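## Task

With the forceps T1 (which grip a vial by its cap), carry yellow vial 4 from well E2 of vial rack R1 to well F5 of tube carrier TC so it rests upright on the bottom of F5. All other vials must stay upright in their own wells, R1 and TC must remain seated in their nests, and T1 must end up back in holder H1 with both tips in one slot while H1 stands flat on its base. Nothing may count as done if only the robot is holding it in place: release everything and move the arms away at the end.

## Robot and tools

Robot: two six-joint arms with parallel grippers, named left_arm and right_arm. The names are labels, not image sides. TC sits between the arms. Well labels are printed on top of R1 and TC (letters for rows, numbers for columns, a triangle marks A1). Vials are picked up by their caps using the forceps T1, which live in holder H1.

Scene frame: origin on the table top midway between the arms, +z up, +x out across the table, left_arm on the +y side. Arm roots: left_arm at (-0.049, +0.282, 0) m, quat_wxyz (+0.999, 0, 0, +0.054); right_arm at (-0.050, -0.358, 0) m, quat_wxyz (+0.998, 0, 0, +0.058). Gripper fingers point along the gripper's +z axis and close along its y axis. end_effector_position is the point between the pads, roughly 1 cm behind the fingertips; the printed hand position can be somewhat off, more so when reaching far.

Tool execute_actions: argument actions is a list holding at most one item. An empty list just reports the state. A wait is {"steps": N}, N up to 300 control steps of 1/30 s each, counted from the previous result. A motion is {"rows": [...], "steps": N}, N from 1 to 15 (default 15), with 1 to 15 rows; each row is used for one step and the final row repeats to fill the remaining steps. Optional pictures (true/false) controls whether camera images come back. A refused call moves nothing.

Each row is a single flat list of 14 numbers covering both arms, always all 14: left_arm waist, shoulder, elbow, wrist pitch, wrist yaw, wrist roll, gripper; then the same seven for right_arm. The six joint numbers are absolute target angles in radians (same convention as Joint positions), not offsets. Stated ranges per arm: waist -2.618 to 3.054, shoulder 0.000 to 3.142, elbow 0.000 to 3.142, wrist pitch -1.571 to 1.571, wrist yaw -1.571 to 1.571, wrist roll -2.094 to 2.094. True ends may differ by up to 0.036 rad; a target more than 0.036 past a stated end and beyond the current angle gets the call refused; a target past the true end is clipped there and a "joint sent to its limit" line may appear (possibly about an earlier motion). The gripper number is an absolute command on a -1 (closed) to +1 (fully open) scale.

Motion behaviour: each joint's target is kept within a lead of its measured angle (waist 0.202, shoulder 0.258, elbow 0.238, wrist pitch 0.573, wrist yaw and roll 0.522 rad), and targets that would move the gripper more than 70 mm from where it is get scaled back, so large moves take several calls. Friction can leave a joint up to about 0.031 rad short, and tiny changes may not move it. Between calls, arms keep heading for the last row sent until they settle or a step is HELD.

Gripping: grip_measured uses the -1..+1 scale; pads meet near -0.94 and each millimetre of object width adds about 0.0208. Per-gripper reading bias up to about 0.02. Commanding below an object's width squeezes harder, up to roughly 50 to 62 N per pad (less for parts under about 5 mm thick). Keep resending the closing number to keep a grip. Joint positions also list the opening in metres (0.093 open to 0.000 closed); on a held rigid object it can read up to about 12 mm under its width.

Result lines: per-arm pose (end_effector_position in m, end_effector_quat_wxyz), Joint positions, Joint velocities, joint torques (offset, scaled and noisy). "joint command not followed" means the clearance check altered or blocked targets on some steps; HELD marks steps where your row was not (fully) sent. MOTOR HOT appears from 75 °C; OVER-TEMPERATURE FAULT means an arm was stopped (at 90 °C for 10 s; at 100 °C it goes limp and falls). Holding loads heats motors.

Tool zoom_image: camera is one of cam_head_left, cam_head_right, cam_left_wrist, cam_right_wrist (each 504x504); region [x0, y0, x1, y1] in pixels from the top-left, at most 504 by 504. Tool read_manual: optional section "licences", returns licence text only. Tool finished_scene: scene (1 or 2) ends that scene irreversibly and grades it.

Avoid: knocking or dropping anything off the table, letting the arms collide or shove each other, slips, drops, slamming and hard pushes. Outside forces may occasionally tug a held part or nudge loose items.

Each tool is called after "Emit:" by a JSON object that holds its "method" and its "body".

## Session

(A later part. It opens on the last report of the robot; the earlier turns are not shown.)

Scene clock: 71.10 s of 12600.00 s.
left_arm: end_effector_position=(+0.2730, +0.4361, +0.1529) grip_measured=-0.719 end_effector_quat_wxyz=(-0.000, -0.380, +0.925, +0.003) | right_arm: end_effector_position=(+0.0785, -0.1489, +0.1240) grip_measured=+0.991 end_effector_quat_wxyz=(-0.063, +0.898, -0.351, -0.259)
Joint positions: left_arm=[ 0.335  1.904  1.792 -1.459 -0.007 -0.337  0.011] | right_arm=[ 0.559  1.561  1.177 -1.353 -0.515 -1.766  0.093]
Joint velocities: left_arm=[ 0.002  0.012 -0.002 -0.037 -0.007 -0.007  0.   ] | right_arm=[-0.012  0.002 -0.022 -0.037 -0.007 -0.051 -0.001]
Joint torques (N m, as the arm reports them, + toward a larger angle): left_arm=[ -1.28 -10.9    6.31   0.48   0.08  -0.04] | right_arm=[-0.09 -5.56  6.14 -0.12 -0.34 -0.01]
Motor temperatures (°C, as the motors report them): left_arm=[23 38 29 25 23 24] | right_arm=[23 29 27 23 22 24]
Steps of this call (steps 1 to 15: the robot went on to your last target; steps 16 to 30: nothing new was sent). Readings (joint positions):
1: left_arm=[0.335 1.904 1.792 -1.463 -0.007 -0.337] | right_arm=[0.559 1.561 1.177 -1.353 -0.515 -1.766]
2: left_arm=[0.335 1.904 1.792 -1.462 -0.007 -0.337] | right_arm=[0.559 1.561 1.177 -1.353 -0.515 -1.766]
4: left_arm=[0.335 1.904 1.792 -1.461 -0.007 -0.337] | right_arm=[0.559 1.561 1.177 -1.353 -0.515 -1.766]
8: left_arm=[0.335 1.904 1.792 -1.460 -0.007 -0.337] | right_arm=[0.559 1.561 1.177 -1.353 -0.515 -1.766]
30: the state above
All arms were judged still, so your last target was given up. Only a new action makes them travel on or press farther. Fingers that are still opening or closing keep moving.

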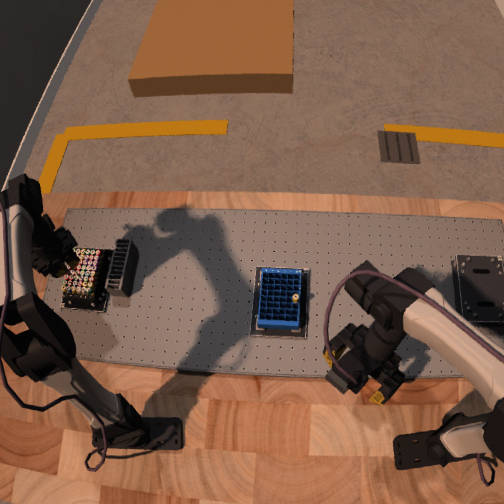

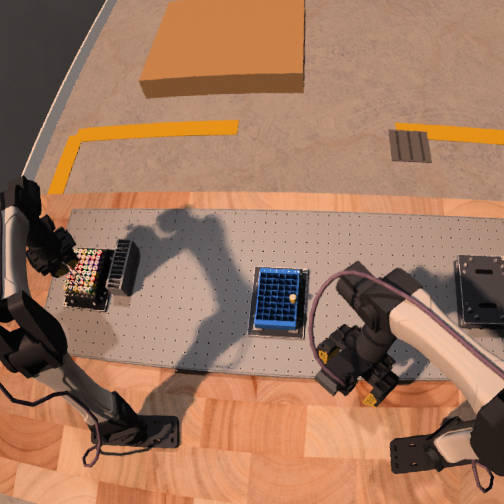

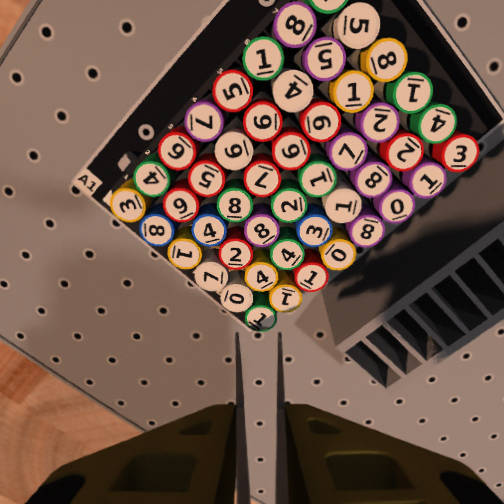

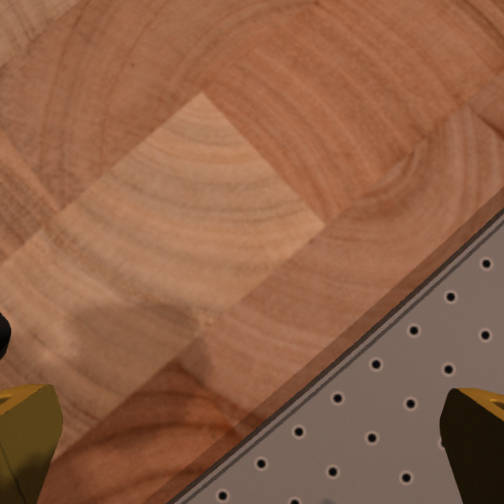

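Emit:
{"method": "execute_actions", "body": {"actions": [{"rows":[[0.326,1.905,1.78,-1.445,0,-0.344,-0.85,0.559,1.561,1.177,-1.353,-0.515,-1.766,1]],"steps":10}], "pictures": false}}

Emit:
{"method": "execute_actions", "body": {"actions": [{"rows":[[0.30,1.92,1.83,-1.47,0,-0.3,-0.85,0.559,1.561,1.177,-1.353,-0.515,-1.766,1],[0.28,1.935,1.86,-1.48,0,-0.25,-0.85,0.559,1.561,1.177,-1.353,-0.515,-1.766,1],[0.26,1.95,1.89,-1.49,0,-0.2,-0.85,0.559,1.561,1.177,-1.353,-0.515,-1.766,1],[0.24,1.965,1.92,-1.5,0,-0.15,-0.85,0.559,1.561,1.177,-1.353,-0.515,-1.766,1],[0.22,1.98,1.94,-1.51,0,-0.1,-0.85,0.559,1.561,1.177,-1.353,-0.515,-1.766,1],[0.2,1.99,1.96,-1.52,0,-0.05,-0.85,0.559,1.561,1.177,-1.353,-0.515,-1.766,1],[0.18,2.0,1.98,-1.53,0,0,-0.85,0.559,1.561,1.177,-1.353,-0.515,-1.766,1],[0.16,2.01,2.0,-1.54,0,0.05,-0.85,0.559,1.561,1.177,-1.353,-0.515,-1.766,1],[0.14,2.02,2.02,-1.55,0,0.1,-0.85,0.559,1.561,1.177,-1.353,-0.515,-1.766,1],[0.12,2.03,2.04,-1.55,0,0.14,-0.85,0.559,1.561,1.177,-1.353,-0.515,-1.766,1],[0.10,2.04,2.05,-1.56,0,0.18,-0.85,0.559,1.561,1.177,-1.353,-0.515,-1.766,1],[0.082,2.04,2.06,-1.56,0,0.2,-0.85,0.559,1.561,1.177,-1.353,-0.515,-1.766,1]],"steps":15}], "pictures": false}}

Emit:
{"method": "execute_actions", "body": {"actions": [{"steps":30}]}}

Scene clock: 80.23 s of 12600.00 s.
left_arm: end_effector_position=(+0.2730, +0.4361, +0.1529) grip_measured=-0.848 end_effector_quat_wxyz=(-0.000, -0.381, +0.925, +0.003) | right_arm: end_effector_position=(+0.0785, -0.1489, +0.1240) grip_measured=+0.991 end_effector_quat_wxyz=(-0.063, +0.898, -0.351, -0.259)
Joint positions: left_arm=[ 0.335  1.904  1.792 -1.459 -0.007 -0.337  0.005] | right_arm=[ 0.559  1.561  1.177 -1.353 -0.515 -1.766  0.093]
Joint velocities: left_arm=[-0.012  0.002 -0.022  0.037  0.007  0.037 -0.001] | right_arm=[-0.007 -0.012  0.002  0.037 -0.007 -0.037  0.001]
Joint torques (N m, as the arm reports them, + toward a larger angle): left_arm=[ -1.05 -10.89   6.22   0.46   0.08  -0.04] | right_arm=[ 0.   -5.59  5.81 -0.09 -0.42 -0.05]
Motor temperatures (°C, as the motors report them): left_arm=[23 38 29 25 23 24] | right_arm=[23 29 27 23 22 24]
Steps of this call (steps 1 to 90: nothing new was sent; then 5.80 s passed at rest; steps 91 to 100: all 10 steps of this action). Readings (joint positions):
91: left_arm=[0.335 1.904 1.792 -1.459 -0.007 -0.337] | right_arm=[0.559 1.561 1.177 -1.353 -0.515 -1.766]
92: left_arm=[0.335 1.904 1.792 -1.459 -0.007 -0.337] | right_arm=[0.559 1.561 1.177 -1.353 -0.515 -1.766]
94: left_arm=[0.335 1.904 1.792 -1.459 -0.007 -0.337] | right_arm=[0.559 1.561 1.177 -1.353 -0.515 -1.766]
98: left_arm=[0.335 1.904 1.792 -1.459 -0.007 -0.337] | right_arm=[0.559 1.561 1.177 -1.353 -0.515 -1.766]
100: the state above

Scene clock: 80.73 s of 12600.00 s.
left_arm: end_effector_position=(+0.3385, +0.3567, +0.1675) grip_measured=-0.848 end_effector_quat_wxyz=(+0.022, -0.038, +0.999, +0.004) | right_arm: end_effector_position=(+0.0785, -0.1489, +0.1240) grip_measured=+0.991 end_effector_quat_wxyz=(-0.063, +0.898, -0.351, -0.259)
Joint positions: left_arm=[ 0.081  2.035  2.035 -1.525 -0.001  0.114  0.005] | right_arm=[ 0.559  1.561  1.177 -1.353 -0.515 -1.766  0.093]
Joint velocities: left_arm=[-0.183  0.022  0.037 -0.081 -0.007  0.549  0.   ] | right_arm=[-0.007 -0.007  0.002  0.037 -0.037  0.007  0.   ]
Joint torques (N m, as the arm reports them, + toward a larger angle): left_arm=[  0.48 -11.75   9.29   0.25  -0.07   0.06] | right_arm=[-0.06 -5.48  6.22 -0.07 -0.38 -0.09]
Motor temperatures (°C, as the motors report them): left_arm=[23 38 29 25 23 24] | right_arm=[23 29 27 23 22 24]
Steps of this call (steps 1 to 15: all 15 steps of this action). Readings (joint positions):
1: left_arm=[0.332 1.905 1.795 -1.461 -0.007 -0.333] | right_arm=[0.559 1.561 1.177 -1.353 -0.515 -1.766]
2: left_arm=[0.325 1.910 1.806 -1.466 -0.007 -0.320] | right_arm=[0.559 1.561 1.177 -1.353 -0.515 -1.766]
4: left_arm=[0.295 1.933 1.851 -1.479 -0.007 -0.273] | right_arm=[0.559 1.561 1.177 -1.353 -0.515 -1.766]
8: left_arm=[0.205 1.985 1.947 -1.492 -0.007 -0.128] | right_arm=[0.559 1.561 1.177 -1.353 -0.515 -1.766]
15: the state above

Scene clock: 81.73 s of 12600.00 s.
left_arm: end_effector_position=(+0.3341, +0.3542, +0.1679) grip_measured=-0.848 end_effector_quat_wxyz=(+0.013, +0.003, +1.000, +0.002) | right_arm: end_effector_position=(+0.0785, -0.1489, +0.1240) grip_measured=+0.991 end_effector_quat_wxyz=(-0.063, +0.898, -0.351, -0.259)
Joint positions: left_arm=[ 0.078  2.035  2.037 -1.547  0.001  0.193  0.005] | right_arm=[ 0.559  1.561  1.177 -1.353 -0.515 -1.766  0.093]
Joint velocities: left_arm=[ 0.002 -0.002 -0.017 -0.051  0.007  0.022  0.   ] | right_arm=[ 0.002  0.007 -0.002  0.066 -0.007  0.007  0.001]
Joint torques (N m, as the arm reports them, + toward a larger angle): left_arm=[ -0.11 -11.53   9.25   0.24   0.01   0.07] | right_arm=[ 0.04 -5.62  5.91 -0.1  -0.35 -0.06]
Motor temperatures (°C, as the motors report them): left_arm=[23 38 29 25 23 24] | right_arm=[23 29 28 23 22 24]
Steps of this call (steps 1 to 30: the robot went on to your last target). Readings (joint positions):
1: left_arm=[0.078 2.035 2.036 -1.529 0.000 0.130] | right_arm=[0.559 1.561 1.177 -1.353 -0.515 -1.766]
2: left_arm=[0.077 2.035 2.036 -1.533 0.001 0.143] | right_arm=[0.559 1.561 1.177 -1.353 -0.515 -1.766]
4: left_arm=[0.078 2.035 2.037 -1.538 0.001 0.161] | right_arm=[0.559 1.561 1.177 -1.353 -0.515 -1.766]
8: left_arm=[0.078 2.035 2.037 -1.544 0.001 0.180] | right_arm=[0.559 1.561 1.177 -1.353 -0.515 -1.766]
30: the state above
All arms were judged still, so your last target was given up. Only a new action makes them travel on or press farther. Fingers that are still opening or closing keep moving.

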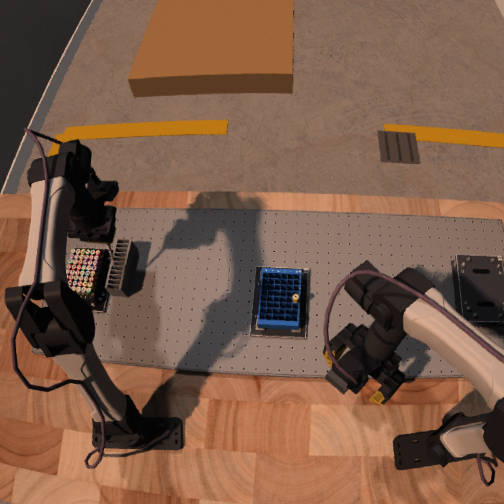

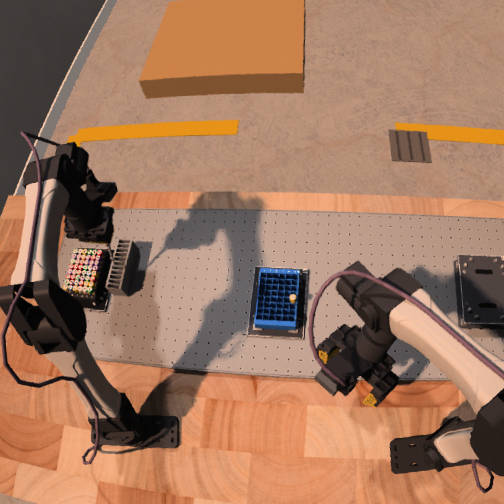

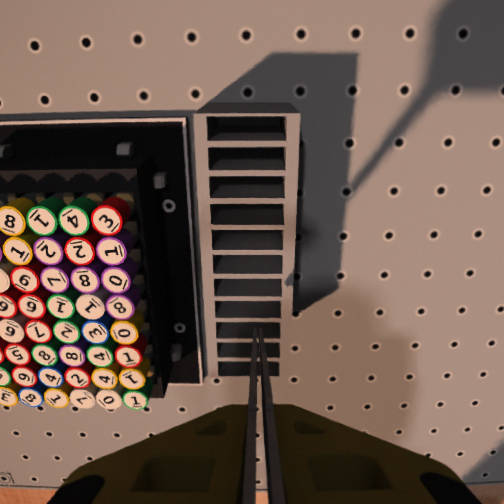

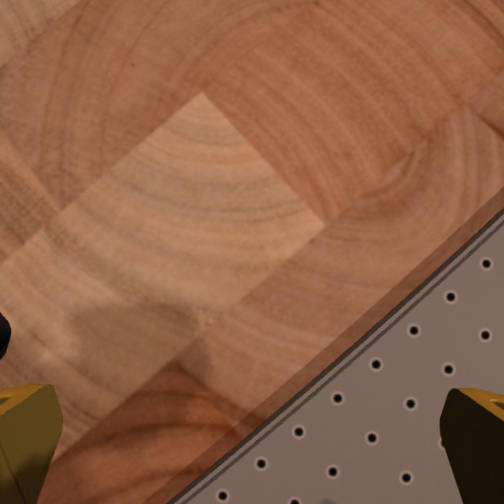

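Emit:
{"method": "execute_actions", "body": {"actions": [{"rows":[[0.085,2.0,1.99,-1.5,0,0.2,-0.85,0.559,1.561,1.177,-1.353,-0.515,-1.766,1],[0.09,1.97,1.94,-1.45,0,0.2,-0.85,0.559,1.561,1.177,-1.353,-0.515,-1.766,1],[0.095,1.94,1.89,-1.4,0,0.2,-0.85,0.559,1.561,1.177,-1.353,-0.515,-1.766,1],[0.1,1.91,1.84,-1.35,0,0.2,-0.85,0.559,1.561,1.177,-1.353,-0.515,-1.766,1],[0.1,1.88,1.79,-1.3,0,0.2,-0.85,0.559,1.561,1.177,-1.353,-0.515,-1.766,1],[0.1,1.85,1.74,-1.25,0,0.2,-0.85,0.559,1.561,1.177,-1.353,-0.515,-1.766,1],[0.1,1.82,1.69,-1.2,0,0.2,-0.85,0.559,1.561,1.177,-1.353,-0.515,-1.766,1],[0.1,1.79,1.64,-1.15,0,0.2,-0.85,0.559,1.561,1.177,-1.353,-0.515,-1.766,1],[0.1,1.76,1.59,-1.1,0,0.2,-0.85,0.559,1.561,1.177,-1.353,-0.515,-1.766,1],[0.1,1.73,1.55,-1.06,0,0.2,-0.85,0.559,1.561,1.177,-1.353,-0.515,-1.766,1],[0.1,1.69,1.51,-1.02,0,0.2,-0.85,0.559,1.561,1.177,-1.353,-0.515,-1.766,1]],"steps":15}], "pictures": false}}

Emit:
{"method": "execute_actions", "body": {"actions": [{"steps":30}]}}

Scene clock: 93.90 s of 12600.00 s.
left_arm: end_effector_position=(+0.3155, +0.3563, +0.1573) grip_measured=-0.848 end_effector_quat_wxyz=(+0.132, -0.004, +0.991, +0.026) | right_arm: end_effector_position=(+0.0785, -0.1489, +0.1240) grip_measured=+0.991 end_effector_quat_wxyz=(-0.063, +0.898, -0.351, -0.259)
Joint positions: left_arm=[ 0.093  1.704  1.527 -1.123  0.001  0.193  0.005] | right_arm=[ 0.559  1.561  1.177 -1.353 -0.515 -1.766  0.093]
Joint velocities: left_arm=[-0.007 -0.139 -0.012  0.505 -0.081  0.051  0.   ] | right_arm=[ 0.007 -0.002  0.002 -0.007 -0.022 -0.007 -0.001]
Joint torques (N m, as the arm reports them, + toward a larger angle): left_arm=[ 0.04 -9.85  6.6   1.03  0.03  0.06] | right_arm=[-0.08 -5.46  5.96 -0.1  -0.39 -0.06]
Motor temperatures (°C, as the motors report them): left_arm=[23 39 30 25 23 24] | right_arm=[23 29 28 23 22 24]
Steps of this call (steps 1 to 90: nothing new was sent; then 8.67 s passed at rest; steps 91 to 105: all 15 steps of this action). Readings (joint positions):
91: left_arm=[0.078 2.032 2.031 -1.541 0.001 0.193] | right_arm=[0.559 1.561 1.177 -1.353 -0.515 -1.766]
92: left_arm=[0.078 2.021 2.009 -1.522 0.001 0.193] | right_arm=[0.559 1.561 1.177 -1.353 -0.515 -1.766]
94: left_arm=[0.080 1.980 1.928 -1.469 0.001 0.193] | right_arm=[0.559 1.561 1.177 -1.353 -0.515 -1.766]
98: left_arm=[0.091 1.863 1.731 -1.332 0.001 0.193] | right_arm=[0.559 1.561 1.177 -1.353 -0.515 -1.766]
105: the state above

Scene clock: 94.90 s of 12600.00 s.
left_arm: end_effector_position=(+0.3345, +0.3602, +0.1650) grip_measured=-0.848 end_effector_quat_wxyz=(+0.175, -0.004, +0.984, +0.035) | right_arm: end_effector_position=(+0.0785, -0.1489, +0.1240) grip_measured=+0.991 end_effector_quat_wxyz=(-0.063, +0.898, -0.351, -0.259)
Joint positions: left_arm=[ 0.093  1.701  1.527 -1.038  0.001  0.193  0.005] | right_arm=[ 0.559  1.561  1.177 -1.353 -0.515 -1.766  0.093]
Joint velocities: left_arm=[ 0.007 -0.002  0.027  0.022 -0.139 -0.051  0.   ] | right_arm=[ 0.007 -0.007 -0.012 -0.022  0.11   0.022 -0.   ]
Joint torques (N m, as the arm reports them, + toward a larger angle): left_arm=[  0.02 -10.21   6.85   1.17   0.02   0.06] | right_arm=[-0.15 -5.54  5.96 -0.11 -0.41 -0.03]
Motor temperatures (°C, as the motors report them): left_arm=[23 39 30 25 23 24] | right_arm=[23 29 28 23 22 24]
Steps of this call (steps 1 to 30: the robot went on to your last target). Readings (joint positions):
1: left_arm=[0.093 1.701 1.527 -1.105 0.001 0.193] | right_arm=[0.559 1.561 1.177 -1.353 -0.515 -1.766]
2: left_arm=[0.093 1.701 1.527 -1.090 0.001 0.193] | right_arm=[0.559 1.561 1.177 -1.353 -0.515 -1.766]
4: left_arm=[0.093 1.701 1.527 -1.068 0.001 0.193] | right_arm=[0.559 1.561 1.177 -1.353 -0.515 -1.766]
8: left_arm=[0.093 1.701 1.527 -1.049 0.001 0.193] | right_arm=[0.559 1.561 1.177 -1.353 -0.515 -1.766]
30: the state above
All arms were judged still, so your last target was given up. Only a new action makes them travel on or press farther. Fingers that are still opening or closing keep moving.

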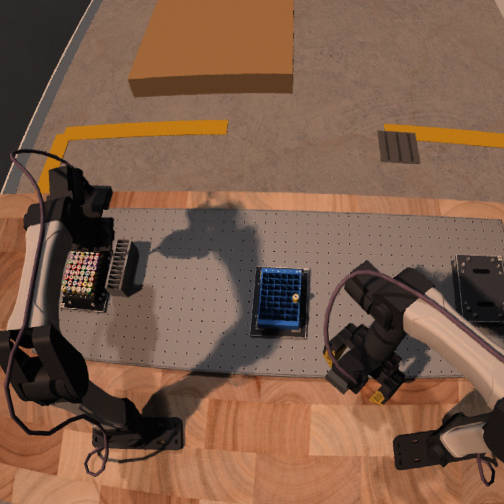

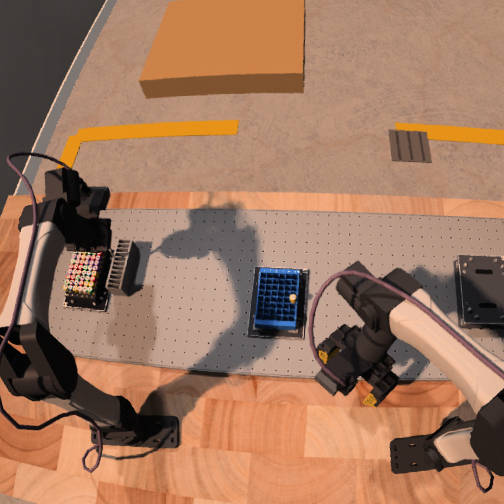

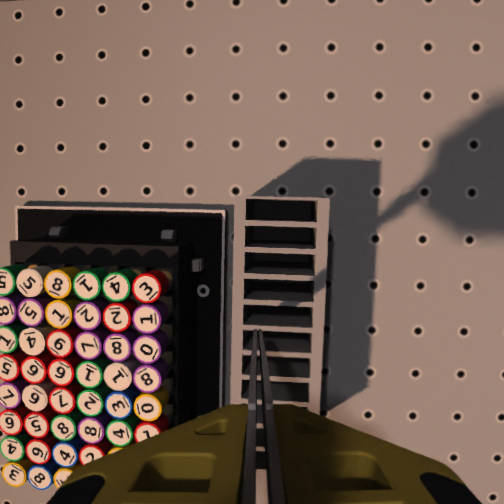

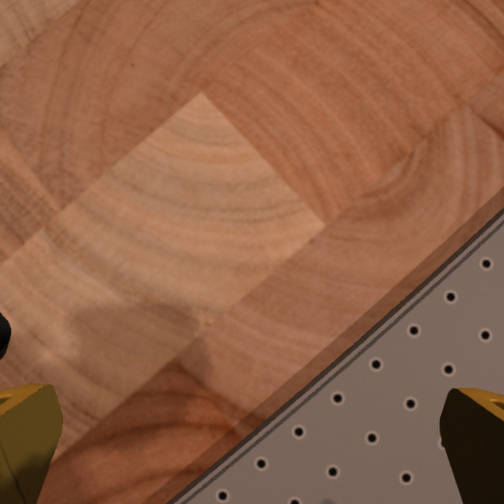

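Emit:
{"method": "execute_actions", "body": {"actions": [{"rows":[[0.085,1.69,1.5,-1.01,0,0.2,-0.85,0.559,1.561,1.177,-1.353,-0.515,-1.766,1],[0.078,1.69,1.485,-0.995,0,0.2,-0.85,0.559,1.561,1.177,-1.353,-0.515,-1.766,1],[0.07,1.69,1.47,-0.98,0,0.2,-0.85,0.559,1.561,1.177,-1.353,-0.515,-1.766,1],[0.062,1.69,1.455,-0.965,0,0.2,-0.85,0.559,1.561,1.177,-1.353,-0.515,-1.766,1],[0.06,1.69,1.44,-0.95,0,0.2,-0.85,0.559,1.561,1.177,-1.353,-0.515,-1.766,1],[0.06,1.69,1.425,-0.935,0,0.2,-0.85,0.559,1.561,1.177,-1.353,-0.515,-1.766,1]],"steps":15}], "pictures": false}}

Emit:
{"method": "execute_actions", "body": {"actions": [{"steps":25}]}}

Scene clock: 99.77 s of 12600.00 s.
left_arm: end_effector_position=(+0.3368, +0.3508, +0.1430) grip_measured=-0.848 end_effector_quat_wxyz=(+0.175, +0.009, +0.984, +0.033) | right_arm: end_effector_position=(+0.0785, -0.1489, +0.1240) grip_measured=+0.991 end_effector_quat_wxyz=(-0.063, +0.898, -0.351, -0.259)
Joint positions: left_arm=[ 0.068  1.701  1.439 -0.951  0.     0.194  0.005] | right_arm=[ 0.559  1.561  1.177 -1.353 -0.515 -1.766  0.093]
Joint velocities: left_arm=[-0.017  0.007 -0.007 -0.007  0.022  0.007 -0.   ] | right_arm=[-0.002 -0.022  0.002  0.022 -0.007 -0.022  0.   ]
Joint torques (N m, as the arm reports them, + toward a larger angle): left_arm=[ -1.14 -10.26   6.98   1.15   0.05   0.05] | right_arm=[ 0.06 -5.68  6.04 -0.1  -0.4  -0.03]
Motor temperatures (°C, as the motors report them): left_arm=[23 39 30 26 23 24] | right_arm=[23 29 28 23 22 24]
Steps of this call (steps 1 to 90: nothing new was sent; then 1.37 s passed at rest; steps 91 to 105: all 15 steps of this action). Readings (joint positions):
91: left_arm=[0.093 1.701 1.525 -1.036 0.001 0.193] | right_arm=[0.559 1.561 1.177 -1.353 -0.515 -1.766]
92: left_arm=[0.092 1.701 1.520 -1.030 0.001 0.193] | right_arm=[0.559 1.561 1.177 -1.353 -0.515 -1.766]
94: left_arm=[0.086 1.701 1.498 -1.012 0.001 0.193] | right_arm=[0.559 1.561 1.177 -1.353 -0.515 -1.766]
98: left_arm=[0.068 1.701 1.454 -0.966 0.000 0.194] | right_arm=[0.559 1.561 1.177 -1.353 -0.515 -1.766]
105: the state above

Scene clock: 100.60 s of 12600.00 s.
left_arm: end_effector_position=(+0.3370, +0.3509, +0.1431) grip_measured=-0.848 end_effector_quat_wxyz=(+0.176, +0.009, +0.984, +0.033) | right_arm: end_effector_position=(+0.0785, -0.1489, +0.1240) grip_measured=+0.991 end_effector_quat_wxyz=(-0.063, +0.898, -0.351, -0.259)
Joint positions: left_arm=[ 0.068  1.701  1.439 -0.95   0.     0.194  0.005] | right_arm=[ 0.559  1.561  1.177 -1.353 -0.515 -1.766  0.093]
Joint velocities: left_arm=[-0.017  0.002 -0.007 -0.051  0.007 -0.022  0.001] | right_arm=[-0.017 -0.012  0.002 -0.007 -0.007 -0.11   0.001]
Joint torques (N m, as the arm reports them, + toward a larger angle): left_arm=[ -1.19 -10.44   6.97   1.15   0.01   0.09] | right_arm=[ 0.15 -5.44  5.96 -0.1  -0.39  0.01]
Motor temperatures (°C, as the motors report them): left_arm=[23 39 30 26 23 24] | right_arm=[23 29 28 23 22 24]
Steps of this call (steps 1 to 15: the robot went on to your last target; steps 16 to 25: nothing new was sent). Readings (joint positions):
1: left_arm=[0.068 1.701 1.439 -0.950 0.000 0.194] | right_arm=[0.559 1.561 1.177 -1.353 -0.515 -1.766]
2: left_arm=[0.068 1.701 1.439 -0.950 0.000 0.194] | right_arm=[0.559 1.561 1.177 -1.353 -0.515 -1.766]
4: left_arm=[0.068 1.701 1.439 -0.950 0.000 0.194] | right_arm=[0.559 1.561 1.177 -1.353 -0.515 -1.766]
8: left_arm=[0.068 1.701 1.439 -0.950 0.000 0.194] | right_arm=[0.559 1.561 1.177 -1.353 -0.515 -1.766]
25: the state above
All arms were judged still, so your last target was given up. Only a new action makes them travel on or press farther. Fingers that are still opening or closing keep moving.

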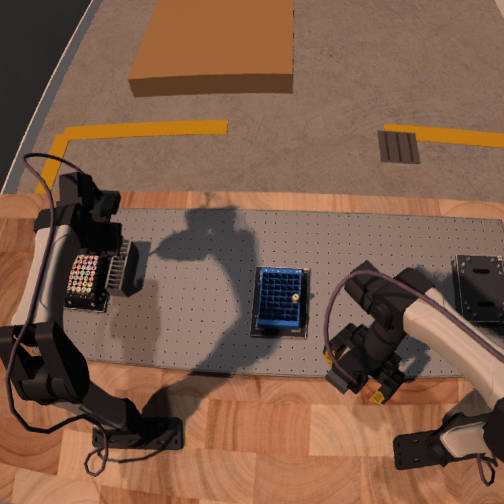

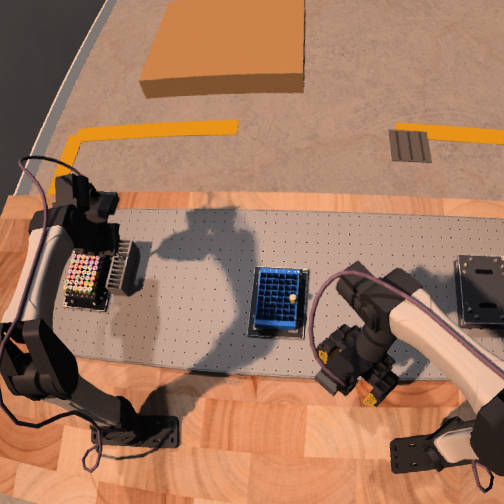

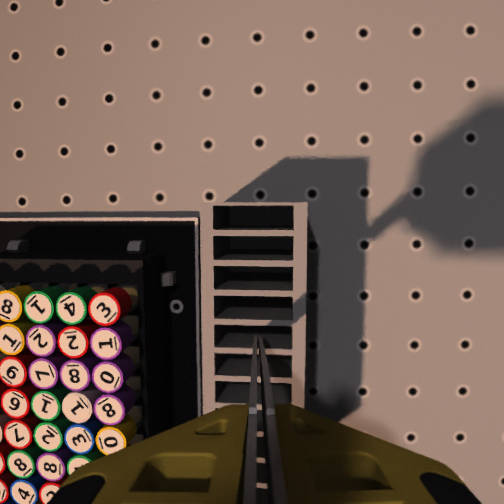

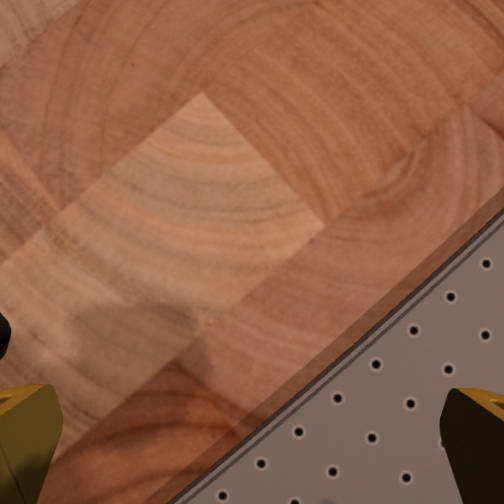

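Emit:
{"method": "execute_actions", "body": {"actions": [{"rows":[[0.06,1.692,1.41,-0.92,0,0.2,-0.85,0.559,1.561,1.177,-1.353,-0.515,-1.766,1],[0.06,1.694,1.395,-0.905,0,0.2,-0.85,0.559,1.561,1.177,-1.353,-0.515,-1.766,1],[0.06,1.696,1.38,-0.89,0,0.2,-0.85,0.559,1.561,1.177,-1.353,-0.515,-1.766,1],[0.06,1.698,1.365,-0.875,0,0.2,-0.85,0.559,1.561,1.177,-1.353,-0.515,-1.766,1],[0.06,1.7,1.35,-0.86,0,0.2,-0.85,0.559,1.561,1.177,-1.353,-0.515,-1.766,1],[0.06,1.702,1.335,-0.845,0,0.2,-0.85,0.559,1.561,1.177,-1.353,-0.515,-1.766,1],[0.06,1.704,1.32,-0.83,0,0.2,-0.85,0.559,1.561,1.177,-1.353,-0.515,-1.766,1]],"steps":15}], "pictures": false}}

Emit:
{"method": "execute_actions", "body": {"actions": [{"steps":20}]}}

Scene clock: 106.77 s of 12600.00 s.
left_arm: end_effector_position=(+0.3317, +0.3499, +0.1145) grip_measured=-0.848 end_effector_quat_wxyz=(+0.169, +0.009, +0.985, +0.031) | right_arm: end_effector_position=(+0.0785, -0.1489, +0.1240) grip_measured=+0.991 end_effector_quat_wxyz=(-0.063, +0.898, -0.351, -0.259)
Joint positions: left_arm=[ 0.068  1.701  1.331 -0.856  0.     0.194  0.005] | right_arm=[ 0.559  1.561  1.177 -1.353 -0.515 -1.766  0.093]
Joint velocities: left_arm=[-0.002 -0.022 -0.007 -0.051 -0.066  0.022 -0.001] | right_arm=[ 0.007  0.012 -0.002 -0.007  0.007 -0.037 -0.   ]
Joint torques (N m, as the arm reports them, + toward a larger angle): left_arm=[-1.17 -9.13  7.38  1.24  0.05  0.03] | right_arm=[-0.06 -5.36  6.37 -0.05 -0.46  0.  ]
Motor temperatures (°C, as the motors report them): left_arm=[23 38 30 26 23 24] | right_arm=[23 29 28 23 22 24]
Steps of this call (steps 1 to 90: nothing new was sent; then 2.67 s passed at rest; steps 91 to 105: all 15 steps of this action). Readings (joint positions):
91: left_arm=[0.068 1.701 1.437 -0.947 0.000 0.194] | right_arm=[0.559 1.561 1.177 -1.353 -0.515 -1.766]
92: left_arm=[0.068 1.701 1.432 -0.941 0.000 0.194] | right_arm=[0.559 1.561 1.177 -1.353 -0.515 -1.766]
94: left_arm=[0.068 1.701 1.409 -0.921 0.000 0.194] | right_arm=[0.559 1.561 1.177 -1.353 -0.515 -1.766]
98: left_arm=[0.068 1.701 1.348 -0.878 0.000 0.194] | right_arm=[0.559 1.561 1.177 -1.353 -0.515 -1.766]
105: the state above

Scene clock: 107.43 s of 12600.00 s.
left_arm: end_effector_position=(+0.3317, +0.3499, +0.1145) grip_measured=-0.848 end_effector_quat_wxyz=(+0.169, +0.009, +0.985, +0.031) | right_arm: end_effector_position=(+0.0785, -0.1489, +0.1240) grip_measured=+0.991 end_effector_quat_wxyz=(-0.063, +0.898, -0.351, -0.259)
Joint positions: left_arm=[ 0.068  1.701  1.331 -0.856  0.     0.194  0.005] | right_arm=[ 0.559  1.561  1.177 -1.353 -0.515 -1.766  0.093]
Joint velocities: left_arm=[-0.002  0.002 -0.002  0.022 -0.037 -0.051  0.001] | right_arm=[ 0.007  0.012 -0.002 -0.051 -0.051 -0.007  0.   ]
Joint torques (N m, as the arm reports them, + toward a larger angle): left_arm=[-1.12 -9.16  7.34  1.24  0.05  0.06] | right_arm=[ 0.09 -5.56  6.1  -0.05 -0.38  0.  ]
Motor temperatures (°C, as the motors report them): left_arm=[23 38 30 26 23 24] | right_arm=[23 29 28 23 22 24]
Steps of this call (steps 1 to 15: the robot went on to your last target; steps 16 to 20: nothing new was sent). Readings (joint positions):
1: left_arm=[0.068 1.701 1.331 -0.856 0.000 0.194] | right_arm=[0.559 1.561 1.177 -1.353 -0.515 -1.766]
2: left_arm=[0.068 1.701 1.331 -0.856 0.000 0.194] | right_arm=[0.559 1.561 1.177 -1.353 -0.515 -1.766]
4: left_arm=[0.068 1.701 1.331 -0.856 0.000 0.194] | right_arm=[0.559 1.561 1.177 -1.353 -0.515 -1.766]
8: left_arm=[0.068 1.701 1.331 -0.856 0.000 0.194] | right_arm=[0.559 1.561 1.177 -1.353 -0.515 -1.766]
20: the state above
All arms were judged still, so your last target was given up. Only a new action makes them travel on or press farther. Fingers that are still opening or closing keep moving.

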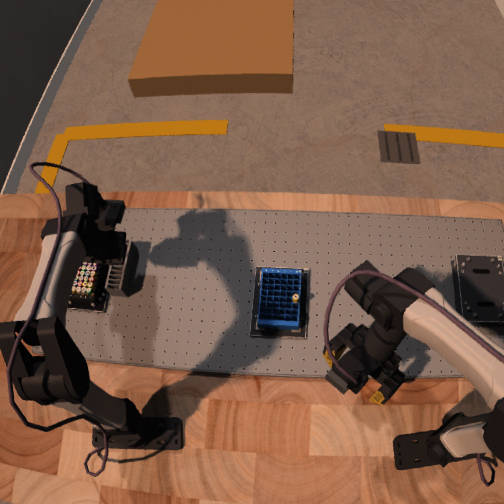

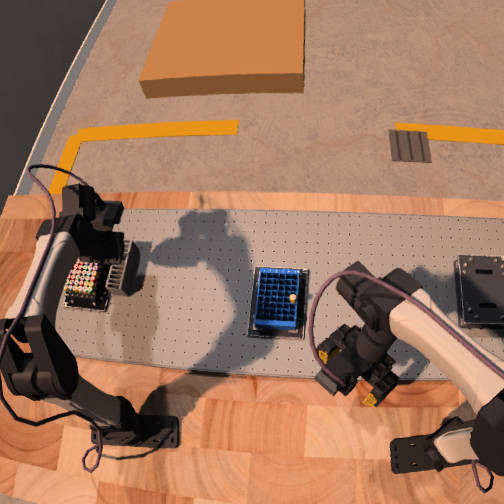

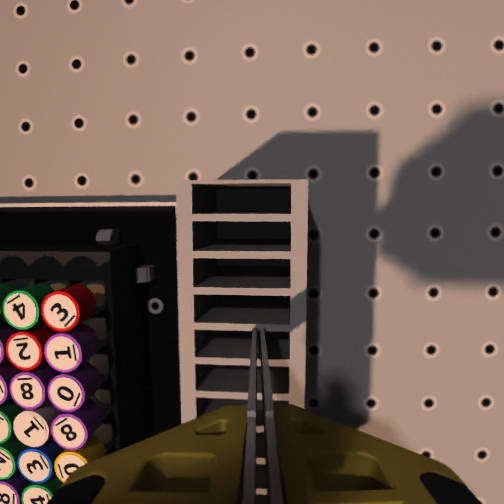

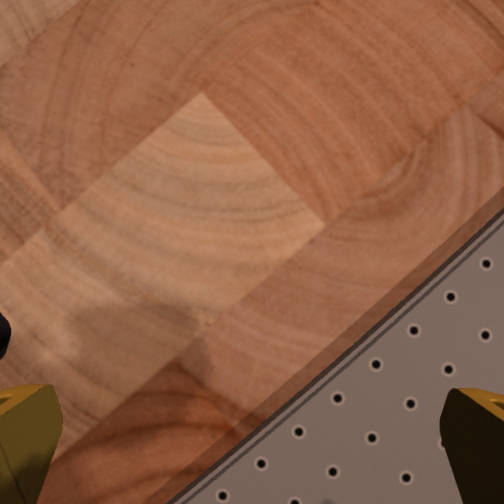

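Emit:
{"method": "execute_actions", "body": {"actions": [{"rows":[[0.06,1.704,1.32,-0.83,0,0.2,0.2,0.559,1.561,1.177,-1.353,-0.515,-1.766,1]],"steps":15}], "pictures": false}}

Emit:
{"method": "execute_actions", "body": {"actions": [{"rows":[[0.065,1.73,1.38,-0.9,0,0.2,0.2,0.559,1.561,1.177,-1.353,-0.515,-1.766,1],[0.07,1.76,1.43,-0.95,0,0.2,0.2,0.559,1.561,1.177,-1.353,-0.515,-1.766,1],[0.075,1.79,1.48,-1.0,0,0.2,0.2,0.559,1.561,1.177,-1.353,-0.515,-1.766,1],[0.08,1.82,1.53,-1.05,0,0.2,0.2,0.559,1.561,1.177,-1.353,-0.515,-1.766,1],[0.085,1.85,1.58,-1.1,0,0.2,0.2,0.559,1.561,1.177,-1.353,-0.515,-1.766,1],[0.09,1.88,1.63,-1.15,0,0.2,0.2,0.559,1.561,1.177,-1.353,-0.515,-1.766,1],[0.095,1.91,1.68,-1.2,0,0.2,0.2,0.559,1.561,1.177,-1.353,-0.515,-1.766,1],[0.095,1.94,1.73,-1.25,0,0.2,0.2,0.559,1.561,1.177,-1.353,-0.515,-1.766,1],[0.095,1.97,1.78,-1.3,0,0.2,0.2,0.559,1.561,1.177,-1.353,-0.515,-1.766,1],[0.095,2.0,1.82,-1.35,0,0.2,0.2,0.559,1.561,1.177,-1.353,-0.515,-1.766,1],[0.095,2.02,1.85,-1.4,0,0.2,0.2,0.559,1.561,1.177,-1.353,-0.515,-1.766,1]],"steps":15}], "pictures": false}}

Emit:
{"method": "execute_actions", "body": {"actions": [{"steps":30}]}}

Scene clock: 115.40 s of 12600.00 s.
left_arm: end_effector_position=(+0.3338, +0.3503, +0.1153) grip_measured=+0.199 end_effector_quat_wxyz=(+0.173, +0.009, +0.984, +0.032) | right_arm: end_effector_position=(+0.0785, -0.1489, +0.1240) grip_measured=+0.991 end_effector_quat_wxyz=(-0.063, +0.898, -0.351, -0.259)
Joint positions: left_arm=[ 0.068  1.701  1.331 -0.846  0.     0.194  0.055] | right_arm=[ 0.559  1.561  1.177 -1.353 -0.515 -1.766  0.093]
Joint velocities: left_arm=[-0.007  0.002 -0.007  0.007  0.022 -0.007  0.   ] | right_arm=[ 0.002 -0.002  0.012  0.037 -0.051 -0.081  0.   ]
Joint torques (N m, as the arm reports them, + toward a larger angle): left_arm=[-1.07 -9.17  7.25  1.18  0.    0.08] | right_arm=[-0.08 -5.49  6.2  -0.12 -0.4  -0.04]
Motor temperatures (°C, as the motors report them): left_arm=[23 38 30 27 23 24] | right_arm=[23 29 28 23 22 24]
Steps of this call (steps 1 to 90: nothing new was sent; then 4.47 s passed at rest; steps 91 to 105: all 15 steps of this action). Readings (joint positions):
91: left_arm=[0.068 1.701 1.331 -0.856 0.000 0.194] | right_arm=[0.559 1.561 1.177 -1.353 -0.515 -1.766]
92: left_arm=[0.068 1.701 1.331 -0.854 0.000 0.194] | right_arm=[0.559 1.561 1.177 -1.353 -0.515 -1.766]
94: left_arm=[0.068 1.701 1.331 -0.851 0.000 0.194] | right_arm=[0.559 1.561 1.177 -1.353 -0.515 -1.766]
98: left_arm=[0.068 1.701 1.331 -0.848 0.000 0.194] | right_arm=[0.559 1.561 1.177 -1.353 -0.515 -1.766]
105: the state above

Scene clock: 115.90 s of 12600.00 s.
left_arm: end_effector_position=(+0.3499, +0.3613, +0.1232) grip_measured=+0.199 end_effector_quat_wxyz=(+0.042, -0.001, +0.999, +0.008) | right_arm: end_effector_position=(+0.0785, -0.1489, +0.1240) grip_measured=+0.991 end_effector_quat_wxyz=(-0.063, +0.898, -0.351, -0.259)
Joint positions: left_arm=[ 0.088  2.015  1.825 -1.295  0.     0.194  0.055] | right_arm=[ 0.559  1.561  1.177 -1.353 -0.515 -1.766  0.093]
Joint velocities: left_arm=[ 0.002  0.09  -0.002 -0.593 -0.051 -0.007 -0.   ] | right_arm=[ 0.012 -0.002 -0.012  0.007 -0.007 -0.051  0.   ]
Joint torques (N m, as the arm reports them, + toward a larger angle): left_arm=[  0.13 -12.19   9.75   0.38   0.04   0.09] | right_arm=[-0.1  -5.69  6.08 -0.1  -0.4  -0.04]
Motor temperatures (°C, as the motors report them): left_arm=[23 38 30 27 23 24] | right_arm=[23 29 28 23 22 24]
Steps of this call (steps 1 to 15: all 15 steps of this action). Readings (joint positions):
1: left_arm=[0.068 1.704 1.336 -0.854 0.000 0.194] | right_arm=[0.559 1.561 1.177 -1.353 -0.515 -1.766]
2: left_arm=[0.068 1.714 1.355 -0.877 0.000 0.194] | right_arm=[0.559 1.561 1.177 -1.353 -0.515 -1.766]
4: left_arm=[0.068 1.760 1.430 -0.936 0.000 0.194] | right_arm=[0.559 1.561 1.177 -1.353 -0.515 -1.766]
8: left_arm=[0.078 1.882 1.632 -1.069 0.000 0.194] | right_arm=[0.559 1.561 1.177 -1.353 -0.515 -1.766]
15: the state above

Scene clock: 116.90 s of 12600.00 s.
left_arm: end_effector_position=(+0.3281, +0.3570, +0.1211) grip_measured=+0.199 end_effector_quat_wxyz=(-0.004, -0.001, +1.000, -0.001) | right_arm: end_effector_position=(+0.0785, -0.1489, +0.1240) grip_measured=+0.991 end_effector_quat_wxyz=(-0.063, +0.898, -0.351, -0.259)
Joint positions: left_arm=[ 0.088  2.018  1.825 -1.387  0.     0.194  0.055] | right_arm=[ 0.559  1.561  1.177 -1.353 -0.515 -1.766  0.093]
Joint velocities: left_arm=[-0.012 -0.012  0.007 -0.066 -0.051 -0.051 -0.   ] | right_arm=[-0.017  0.007 -0.007 -0.022  0.022  0.007 -0.001]
Joint torques (N m, as the arm reports them, + toward a larger angle): left_arm=[  0.02 -11.88   9.53   0.19   0.04   0.04] | right_arm=[-0.28 -5.44  6.17 -0.06 -0.37 -0.01]
Motor temperatures (°C, as the motors report them): left_arm=[23 38 30 27 23 24] | right_arm=[23 29 28 23 22 24]
Steps of this call (steps 1 to 30: the robot went on to your last target). Readings (joint positions):
1: left_arm=[0.088 2.017 1.825 -1.315 0.000 0.194] | right_arm=[0.559 1.561 1.177 -1.353 -0.515 -1.766]
2: left_arm=[0.088 2.018 1.825 -1.331 0.000 0.194] | right_arm=[0.559 1.561 1.177 -1.353 -0.515 -1.766]
4: left_arm=[0.088 2.018 1.825 -1.354 0.000 0.194] | right_arm=[0.559 1.561 1.177 -1.353 -0.515 -1.766]
8: left_arm=[0.088 2.018 1.825 -1.375 0.000 0.194] | right_arm=[0.559 1.561 1.177 -1.353 -0.515 -1.766]
30: the state above
All arms were judged still, so your last target was given up. Only a new action makes them travel on or press farther. Fingers that are still opening or closing keep moving.

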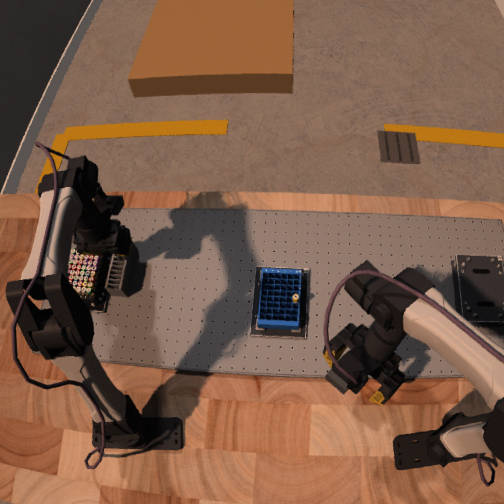

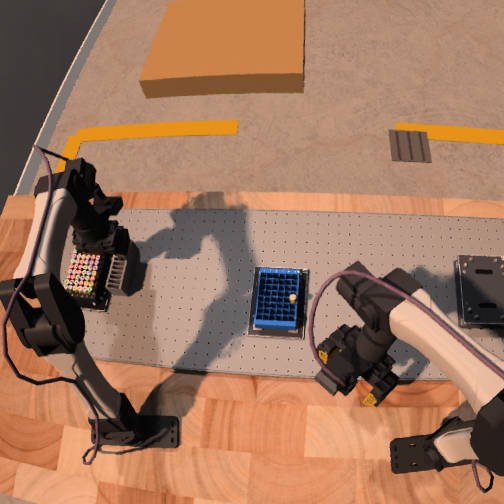

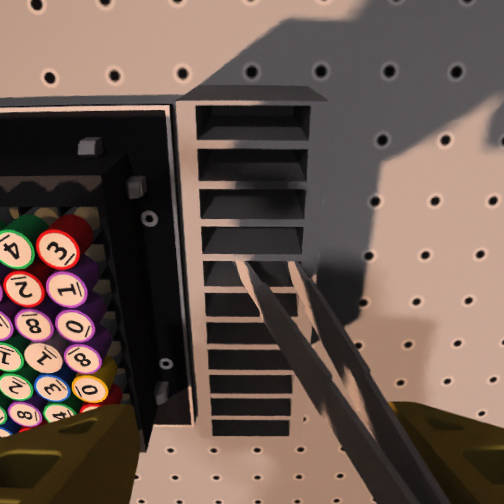

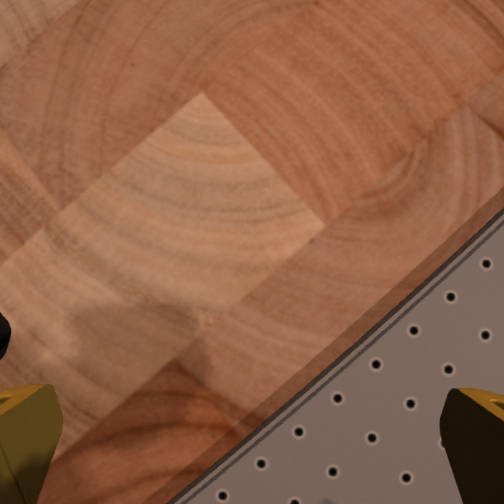

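Emit:
{"method": "execute_actions", "body": {"actions": [{"rows":[[0.095,2.02,1.85,-1.4,0,0.2,0.1,0.559,1.561,1.177,-1.353,-0.515,-1.766,1],[0.095,2.02,1.85,-1.4,0,0.2,0.0,0.559,1.561,1.177,-1.353,-0.515,-1.766,1],[0.095,2.02,1.85,-1.4,0,0.2,-0.1,0.559,1.561,1.177,-1.353,-0.515,-1.766,1],[0.095,2.02,1.85,-1.4,0,0.2,-0.2,0.559,1.561,1.177,-1.353,-0.515,-1.766,1],[0.095,2.02,1.85,-1.4,0,0.2,-0.3,0.559,1.561,1.177,-1.353,-0.515,-1.766,1],[0.095,2.02,1.85,-1.4,0,0.2,-0.4,0.559,1.561,1.177,-1.353,-0.515,-1.766,1],[0.095,2.02,1.85,-1.4,0,0.2,-0.5,0.559,1.561,1.177,-1.353,-0.515,-1.766,1],[0.095,2.02,1.85,-1.4,0,0.2,-0.6,0.559,1.561,1.177,-1.353,-0.515,-1.766,1],[0.095,2.02,1.85,-1.4,0,0.2,-0.68,0.559,1.561,1.177,-1.353,-0.515,-1.766,1]],"steps":15}]}}

Scene clock: 120.63 s of 12600.00 s.
left_arm: end_effector_position=(+0.3281, +0.3570, +0.1211) grip_measured=-0.679 end_effector_quat_wxyz=(-0.004, -0.001, +1.000, -0.001) | right_arm: end_effector_position=(+0.0785, -0.1489, +0.1240) grip_measured=+0.991 end_effector_quat_wxyz=(-0.063, +0.898, -0.351, -0.259)
Joint positions: left_arm=[ 0.088  2.018  1.825 -1.387  0.     0.194  0.013] | right_arm=[ 0.559  1.561  1.177 -1.353 -0.515 -1.766  0.093]
Joint velocities: left_arm=[ 0.007 -0.022 -0.007 -0.022 -0.022  0.022  0.   ] | right_arm=[-0.007 -0.017  0.017 -0.007 -0.007 -0.037 -0.   ]
Joint torques (N m, as the arm reports them, + toward a larger angle): left_arm=[  0.05 -11.82   9.67   0.17   0.05   0.11] | right_arm=[-0.15 -5.61  6.1  -0.06 -0.44  0.02]
Motor temperatures (°C, as the motors report them): left_arm=[23 38 30 26 23 24] | right_arm=[23 29 28 23 22 24]
Steps of this call (steps 1 to 90: nothing new was sent; then 0.23 s passed at rest; steps 91 to 105: all 15 steps of this action). Readings (joint positions):
91: left_arm=[0.088 2.018 1.825 -1.387 0.000 0.194] | right_arm=[0.559 1.561 1.177 -1.353 -0.515 -1.766]
92: left_arm=[0.088 2.018 1.825 -1.387 0.000 0.194] | right_arm=[0.559 1.561 1.177 -1.353 -0.515 -1.766]
94: left_arm=[0.088 2.018 1.825 -1.387 0.000 0.194] | right_arm=[0.559 1.561 1.177 -1.353 -0.515 -1.766]
98: left_arm=[0.088 2.018 1.825 -1.387 0.000 0.194] | right_arm=[0.559 1.561 1.177 -1.353 -0.515 -1.766]
105: the state above

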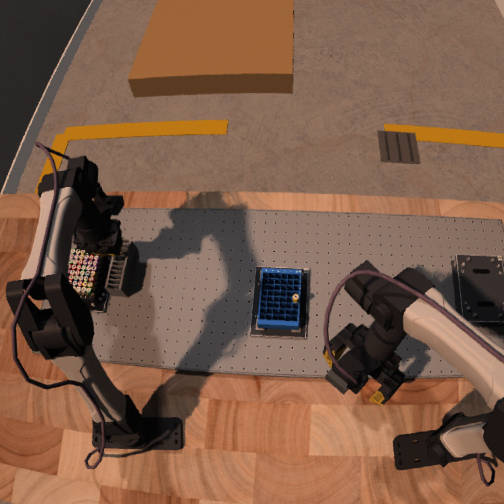

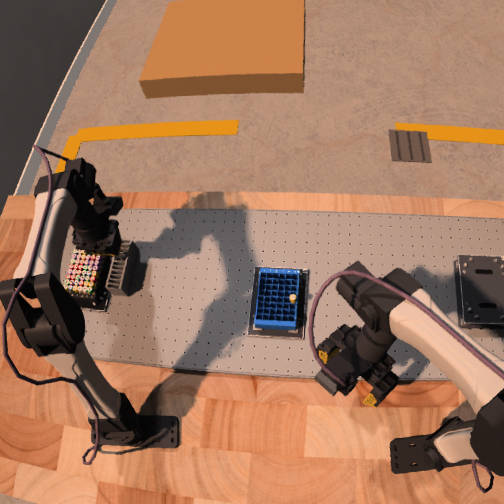

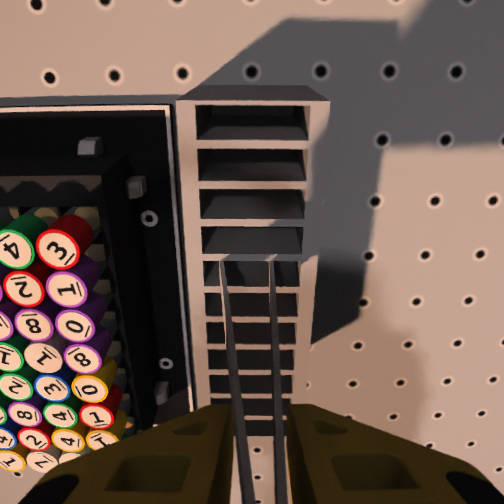

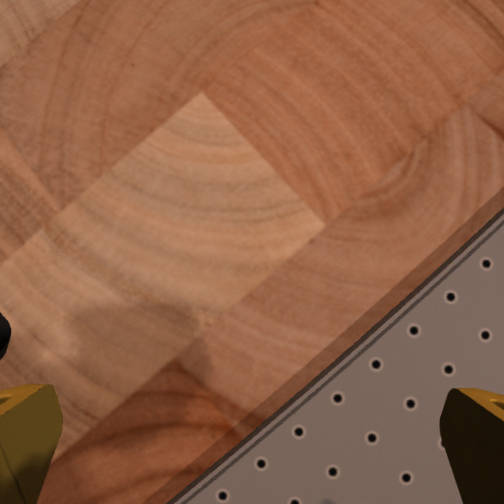

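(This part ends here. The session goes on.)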